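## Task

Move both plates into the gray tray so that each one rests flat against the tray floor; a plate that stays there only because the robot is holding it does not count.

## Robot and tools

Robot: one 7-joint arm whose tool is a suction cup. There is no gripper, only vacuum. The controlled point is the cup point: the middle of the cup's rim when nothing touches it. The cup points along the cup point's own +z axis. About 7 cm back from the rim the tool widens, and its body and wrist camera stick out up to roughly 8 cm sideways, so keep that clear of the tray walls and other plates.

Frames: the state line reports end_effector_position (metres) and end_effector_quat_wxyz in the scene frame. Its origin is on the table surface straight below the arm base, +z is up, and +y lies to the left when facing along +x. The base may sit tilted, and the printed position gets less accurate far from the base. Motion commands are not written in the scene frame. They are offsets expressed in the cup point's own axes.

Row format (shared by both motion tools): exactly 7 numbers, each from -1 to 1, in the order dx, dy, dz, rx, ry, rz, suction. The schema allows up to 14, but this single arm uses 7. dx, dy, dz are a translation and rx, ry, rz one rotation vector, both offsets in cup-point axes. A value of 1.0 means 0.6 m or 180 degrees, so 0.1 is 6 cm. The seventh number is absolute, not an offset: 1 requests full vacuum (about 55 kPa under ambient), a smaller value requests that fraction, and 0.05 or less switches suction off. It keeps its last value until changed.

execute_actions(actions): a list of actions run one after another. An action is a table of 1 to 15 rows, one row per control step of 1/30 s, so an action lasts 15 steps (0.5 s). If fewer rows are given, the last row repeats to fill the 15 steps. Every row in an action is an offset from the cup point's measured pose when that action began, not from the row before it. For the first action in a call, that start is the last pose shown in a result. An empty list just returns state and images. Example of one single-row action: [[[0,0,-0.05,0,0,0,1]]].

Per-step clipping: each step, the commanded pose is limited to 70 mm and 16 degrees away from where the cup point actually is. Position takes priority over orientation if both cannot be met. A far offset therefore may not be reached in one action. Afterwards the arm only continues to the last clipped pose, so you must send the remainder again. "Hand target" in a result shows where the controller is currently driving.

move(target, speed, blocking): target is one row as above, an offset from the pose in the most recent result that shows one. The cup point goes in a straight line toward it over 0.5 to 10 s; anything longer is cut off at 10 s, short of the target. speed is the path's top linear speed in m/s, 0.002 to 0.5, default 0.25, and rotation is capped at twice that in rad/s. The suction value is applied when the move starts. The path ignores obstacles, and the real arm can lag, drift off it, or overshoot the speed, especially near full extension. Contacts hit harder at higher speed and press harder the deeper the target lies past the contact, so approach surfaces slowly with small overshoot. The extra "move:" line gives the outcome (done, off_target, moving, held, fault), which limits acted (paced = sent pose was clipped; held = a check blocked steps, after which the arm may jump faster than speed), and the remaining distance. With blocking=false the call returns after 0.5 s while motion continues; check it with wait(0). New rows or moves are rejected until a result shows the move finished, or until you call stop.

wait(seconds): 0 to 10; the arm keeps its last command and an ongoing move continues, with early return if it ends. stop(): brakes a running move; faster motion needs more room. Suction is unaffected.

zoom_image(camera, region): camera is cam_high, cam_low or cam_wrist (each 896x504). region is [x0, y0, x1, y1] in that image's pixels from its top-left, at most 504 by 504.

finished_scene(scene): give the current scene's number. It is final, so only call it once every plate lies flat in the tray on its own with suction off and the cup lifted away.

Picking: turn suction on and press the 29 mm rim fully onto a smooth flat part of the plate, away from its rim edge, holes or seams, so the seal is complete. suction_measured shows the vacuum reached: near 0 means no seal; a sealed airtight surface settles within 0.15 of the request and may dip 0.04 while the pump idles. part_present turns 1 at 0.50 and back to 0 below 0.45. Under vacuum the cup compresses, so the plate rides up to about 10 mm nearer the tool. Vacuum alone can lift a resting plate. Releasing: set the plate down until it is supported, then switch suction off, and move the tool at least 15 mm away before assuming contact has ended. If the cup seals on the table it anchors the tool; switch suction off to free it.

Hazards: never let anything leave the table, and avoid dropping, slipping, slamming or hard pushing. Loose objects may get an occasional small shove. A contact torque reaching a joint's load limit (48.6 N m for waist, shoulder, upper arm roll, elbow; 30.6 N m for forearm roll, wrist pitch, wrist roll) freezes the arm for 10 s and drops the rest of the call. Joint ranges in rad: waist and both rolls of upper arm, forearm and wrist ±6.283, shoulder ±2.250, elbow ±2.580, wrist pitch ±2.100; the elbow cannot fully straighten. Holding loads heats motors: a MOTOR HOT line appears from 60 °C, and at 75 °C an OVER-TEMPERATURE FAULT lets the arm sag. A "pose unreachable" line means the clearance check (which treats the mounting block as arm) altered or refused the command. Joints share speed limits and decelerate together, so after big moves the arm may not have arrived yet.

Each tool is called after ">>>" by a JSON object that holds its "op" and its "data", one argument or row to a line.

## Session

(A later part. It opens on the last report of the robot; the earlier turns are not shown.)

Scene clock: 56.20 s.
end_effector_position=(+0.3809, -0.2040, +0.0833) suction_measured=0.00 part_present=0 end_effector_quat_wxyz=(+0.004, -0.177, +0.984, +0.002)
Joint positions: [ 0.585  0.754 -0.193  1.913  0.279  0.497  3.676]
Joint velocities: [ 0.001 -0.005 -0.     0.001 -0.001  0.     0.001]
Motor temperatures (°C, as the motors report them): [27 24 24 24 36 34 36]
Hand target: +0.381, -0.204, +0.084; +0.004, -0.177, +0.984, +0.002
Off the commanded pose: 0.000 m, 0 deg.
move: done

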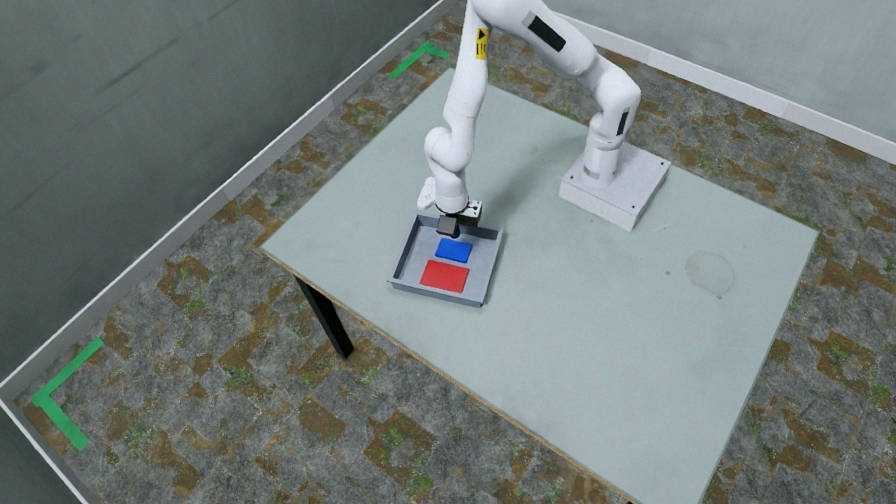

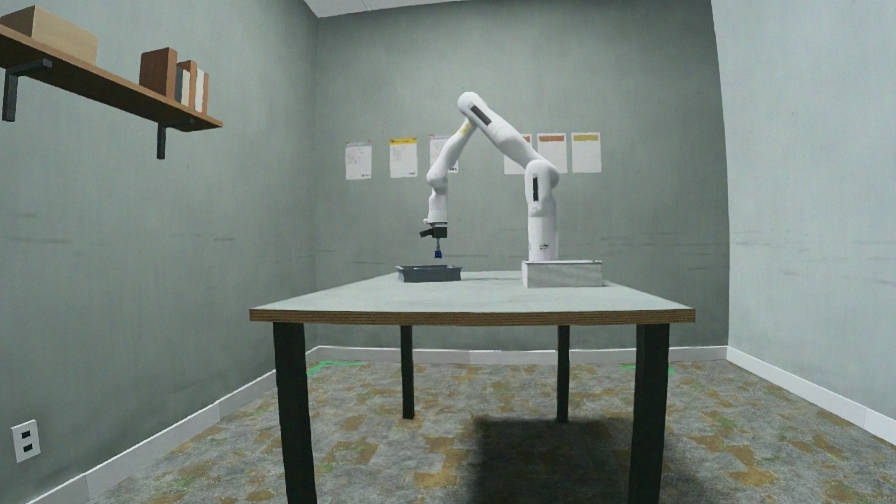

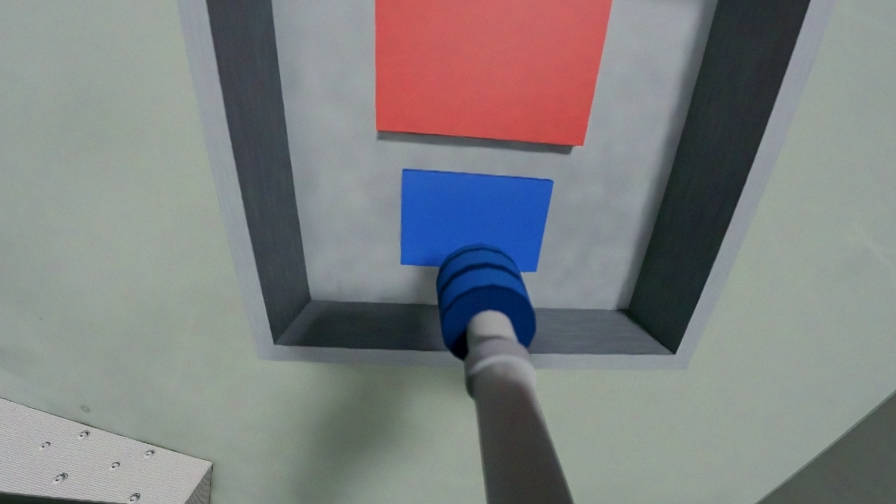

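>>> {"op": "execute_actions", "data": {
  "actions": []
}}

>>> {"op": "finished_scene", "data": {
  "scene": 2
}}

Scene clock: 58.30 s.
end_effector_position=(+0.3810, -0.2041, +0.0835) suction_measured=0.00 part_present=0 end_effector_quat_wxyz=(+0.004, -0.177, +0.984, +0.002)
Joint positions: [ 0.585  0.753 -0.193  1.913  0.279  0.497  3.676]
Joint velocities: [-0.    -0.     0.    -0.001 -0.    -0.     0.001]
Motor temperatures (°C, as the motors report them): [27 24 24 24 36 34 36]
Hand target: +0.381, -0.204, +0.084; +0.004, -0.177, +0.984, +0.002
Off the commanded pose: 0.000 m, 0 deg.

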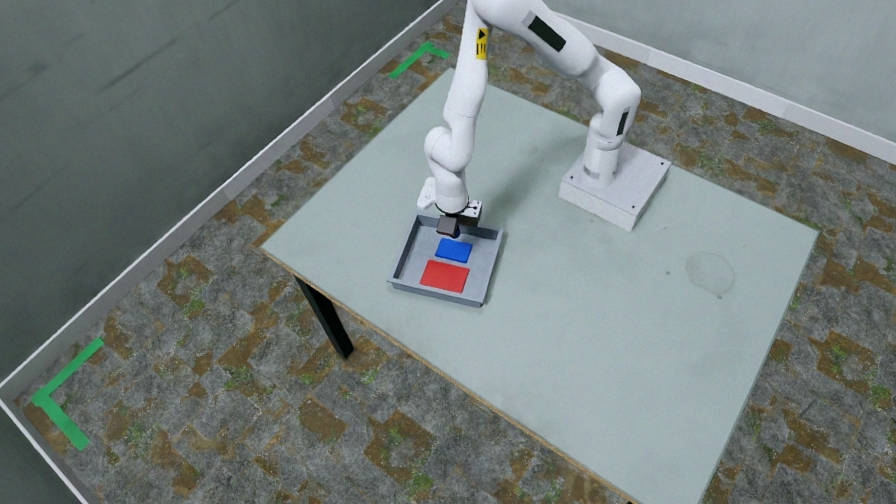

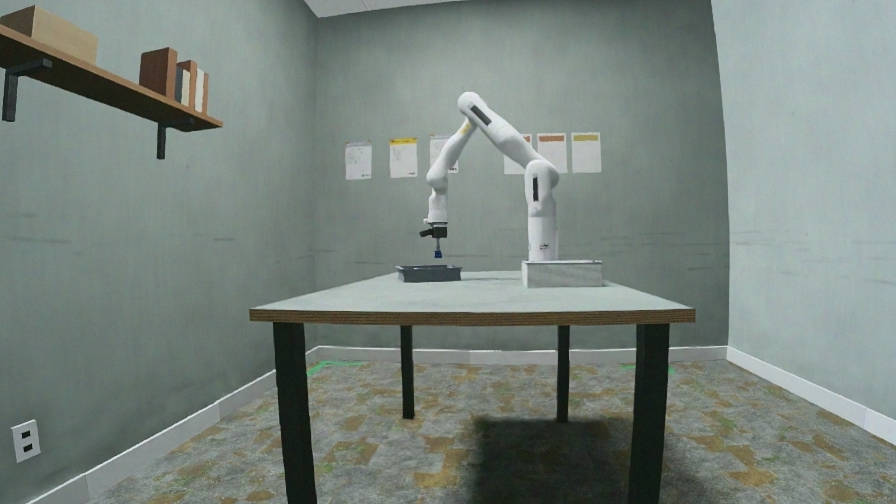

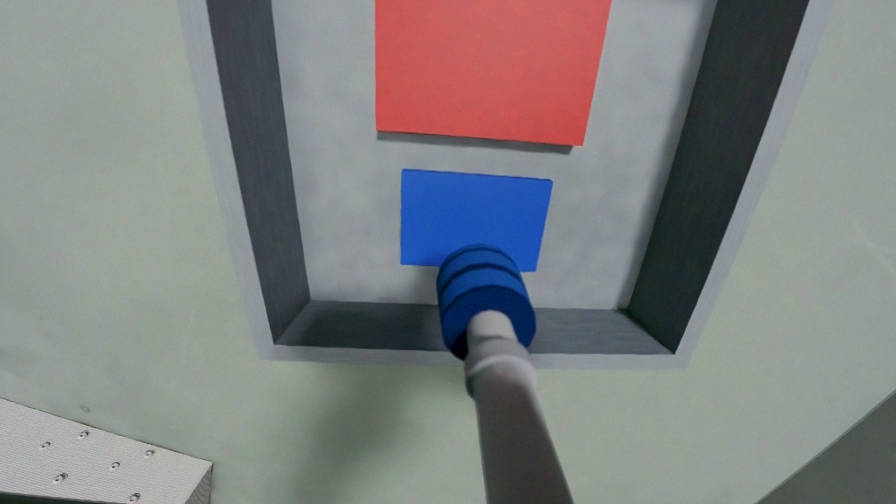

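The scene is finished: the task was done.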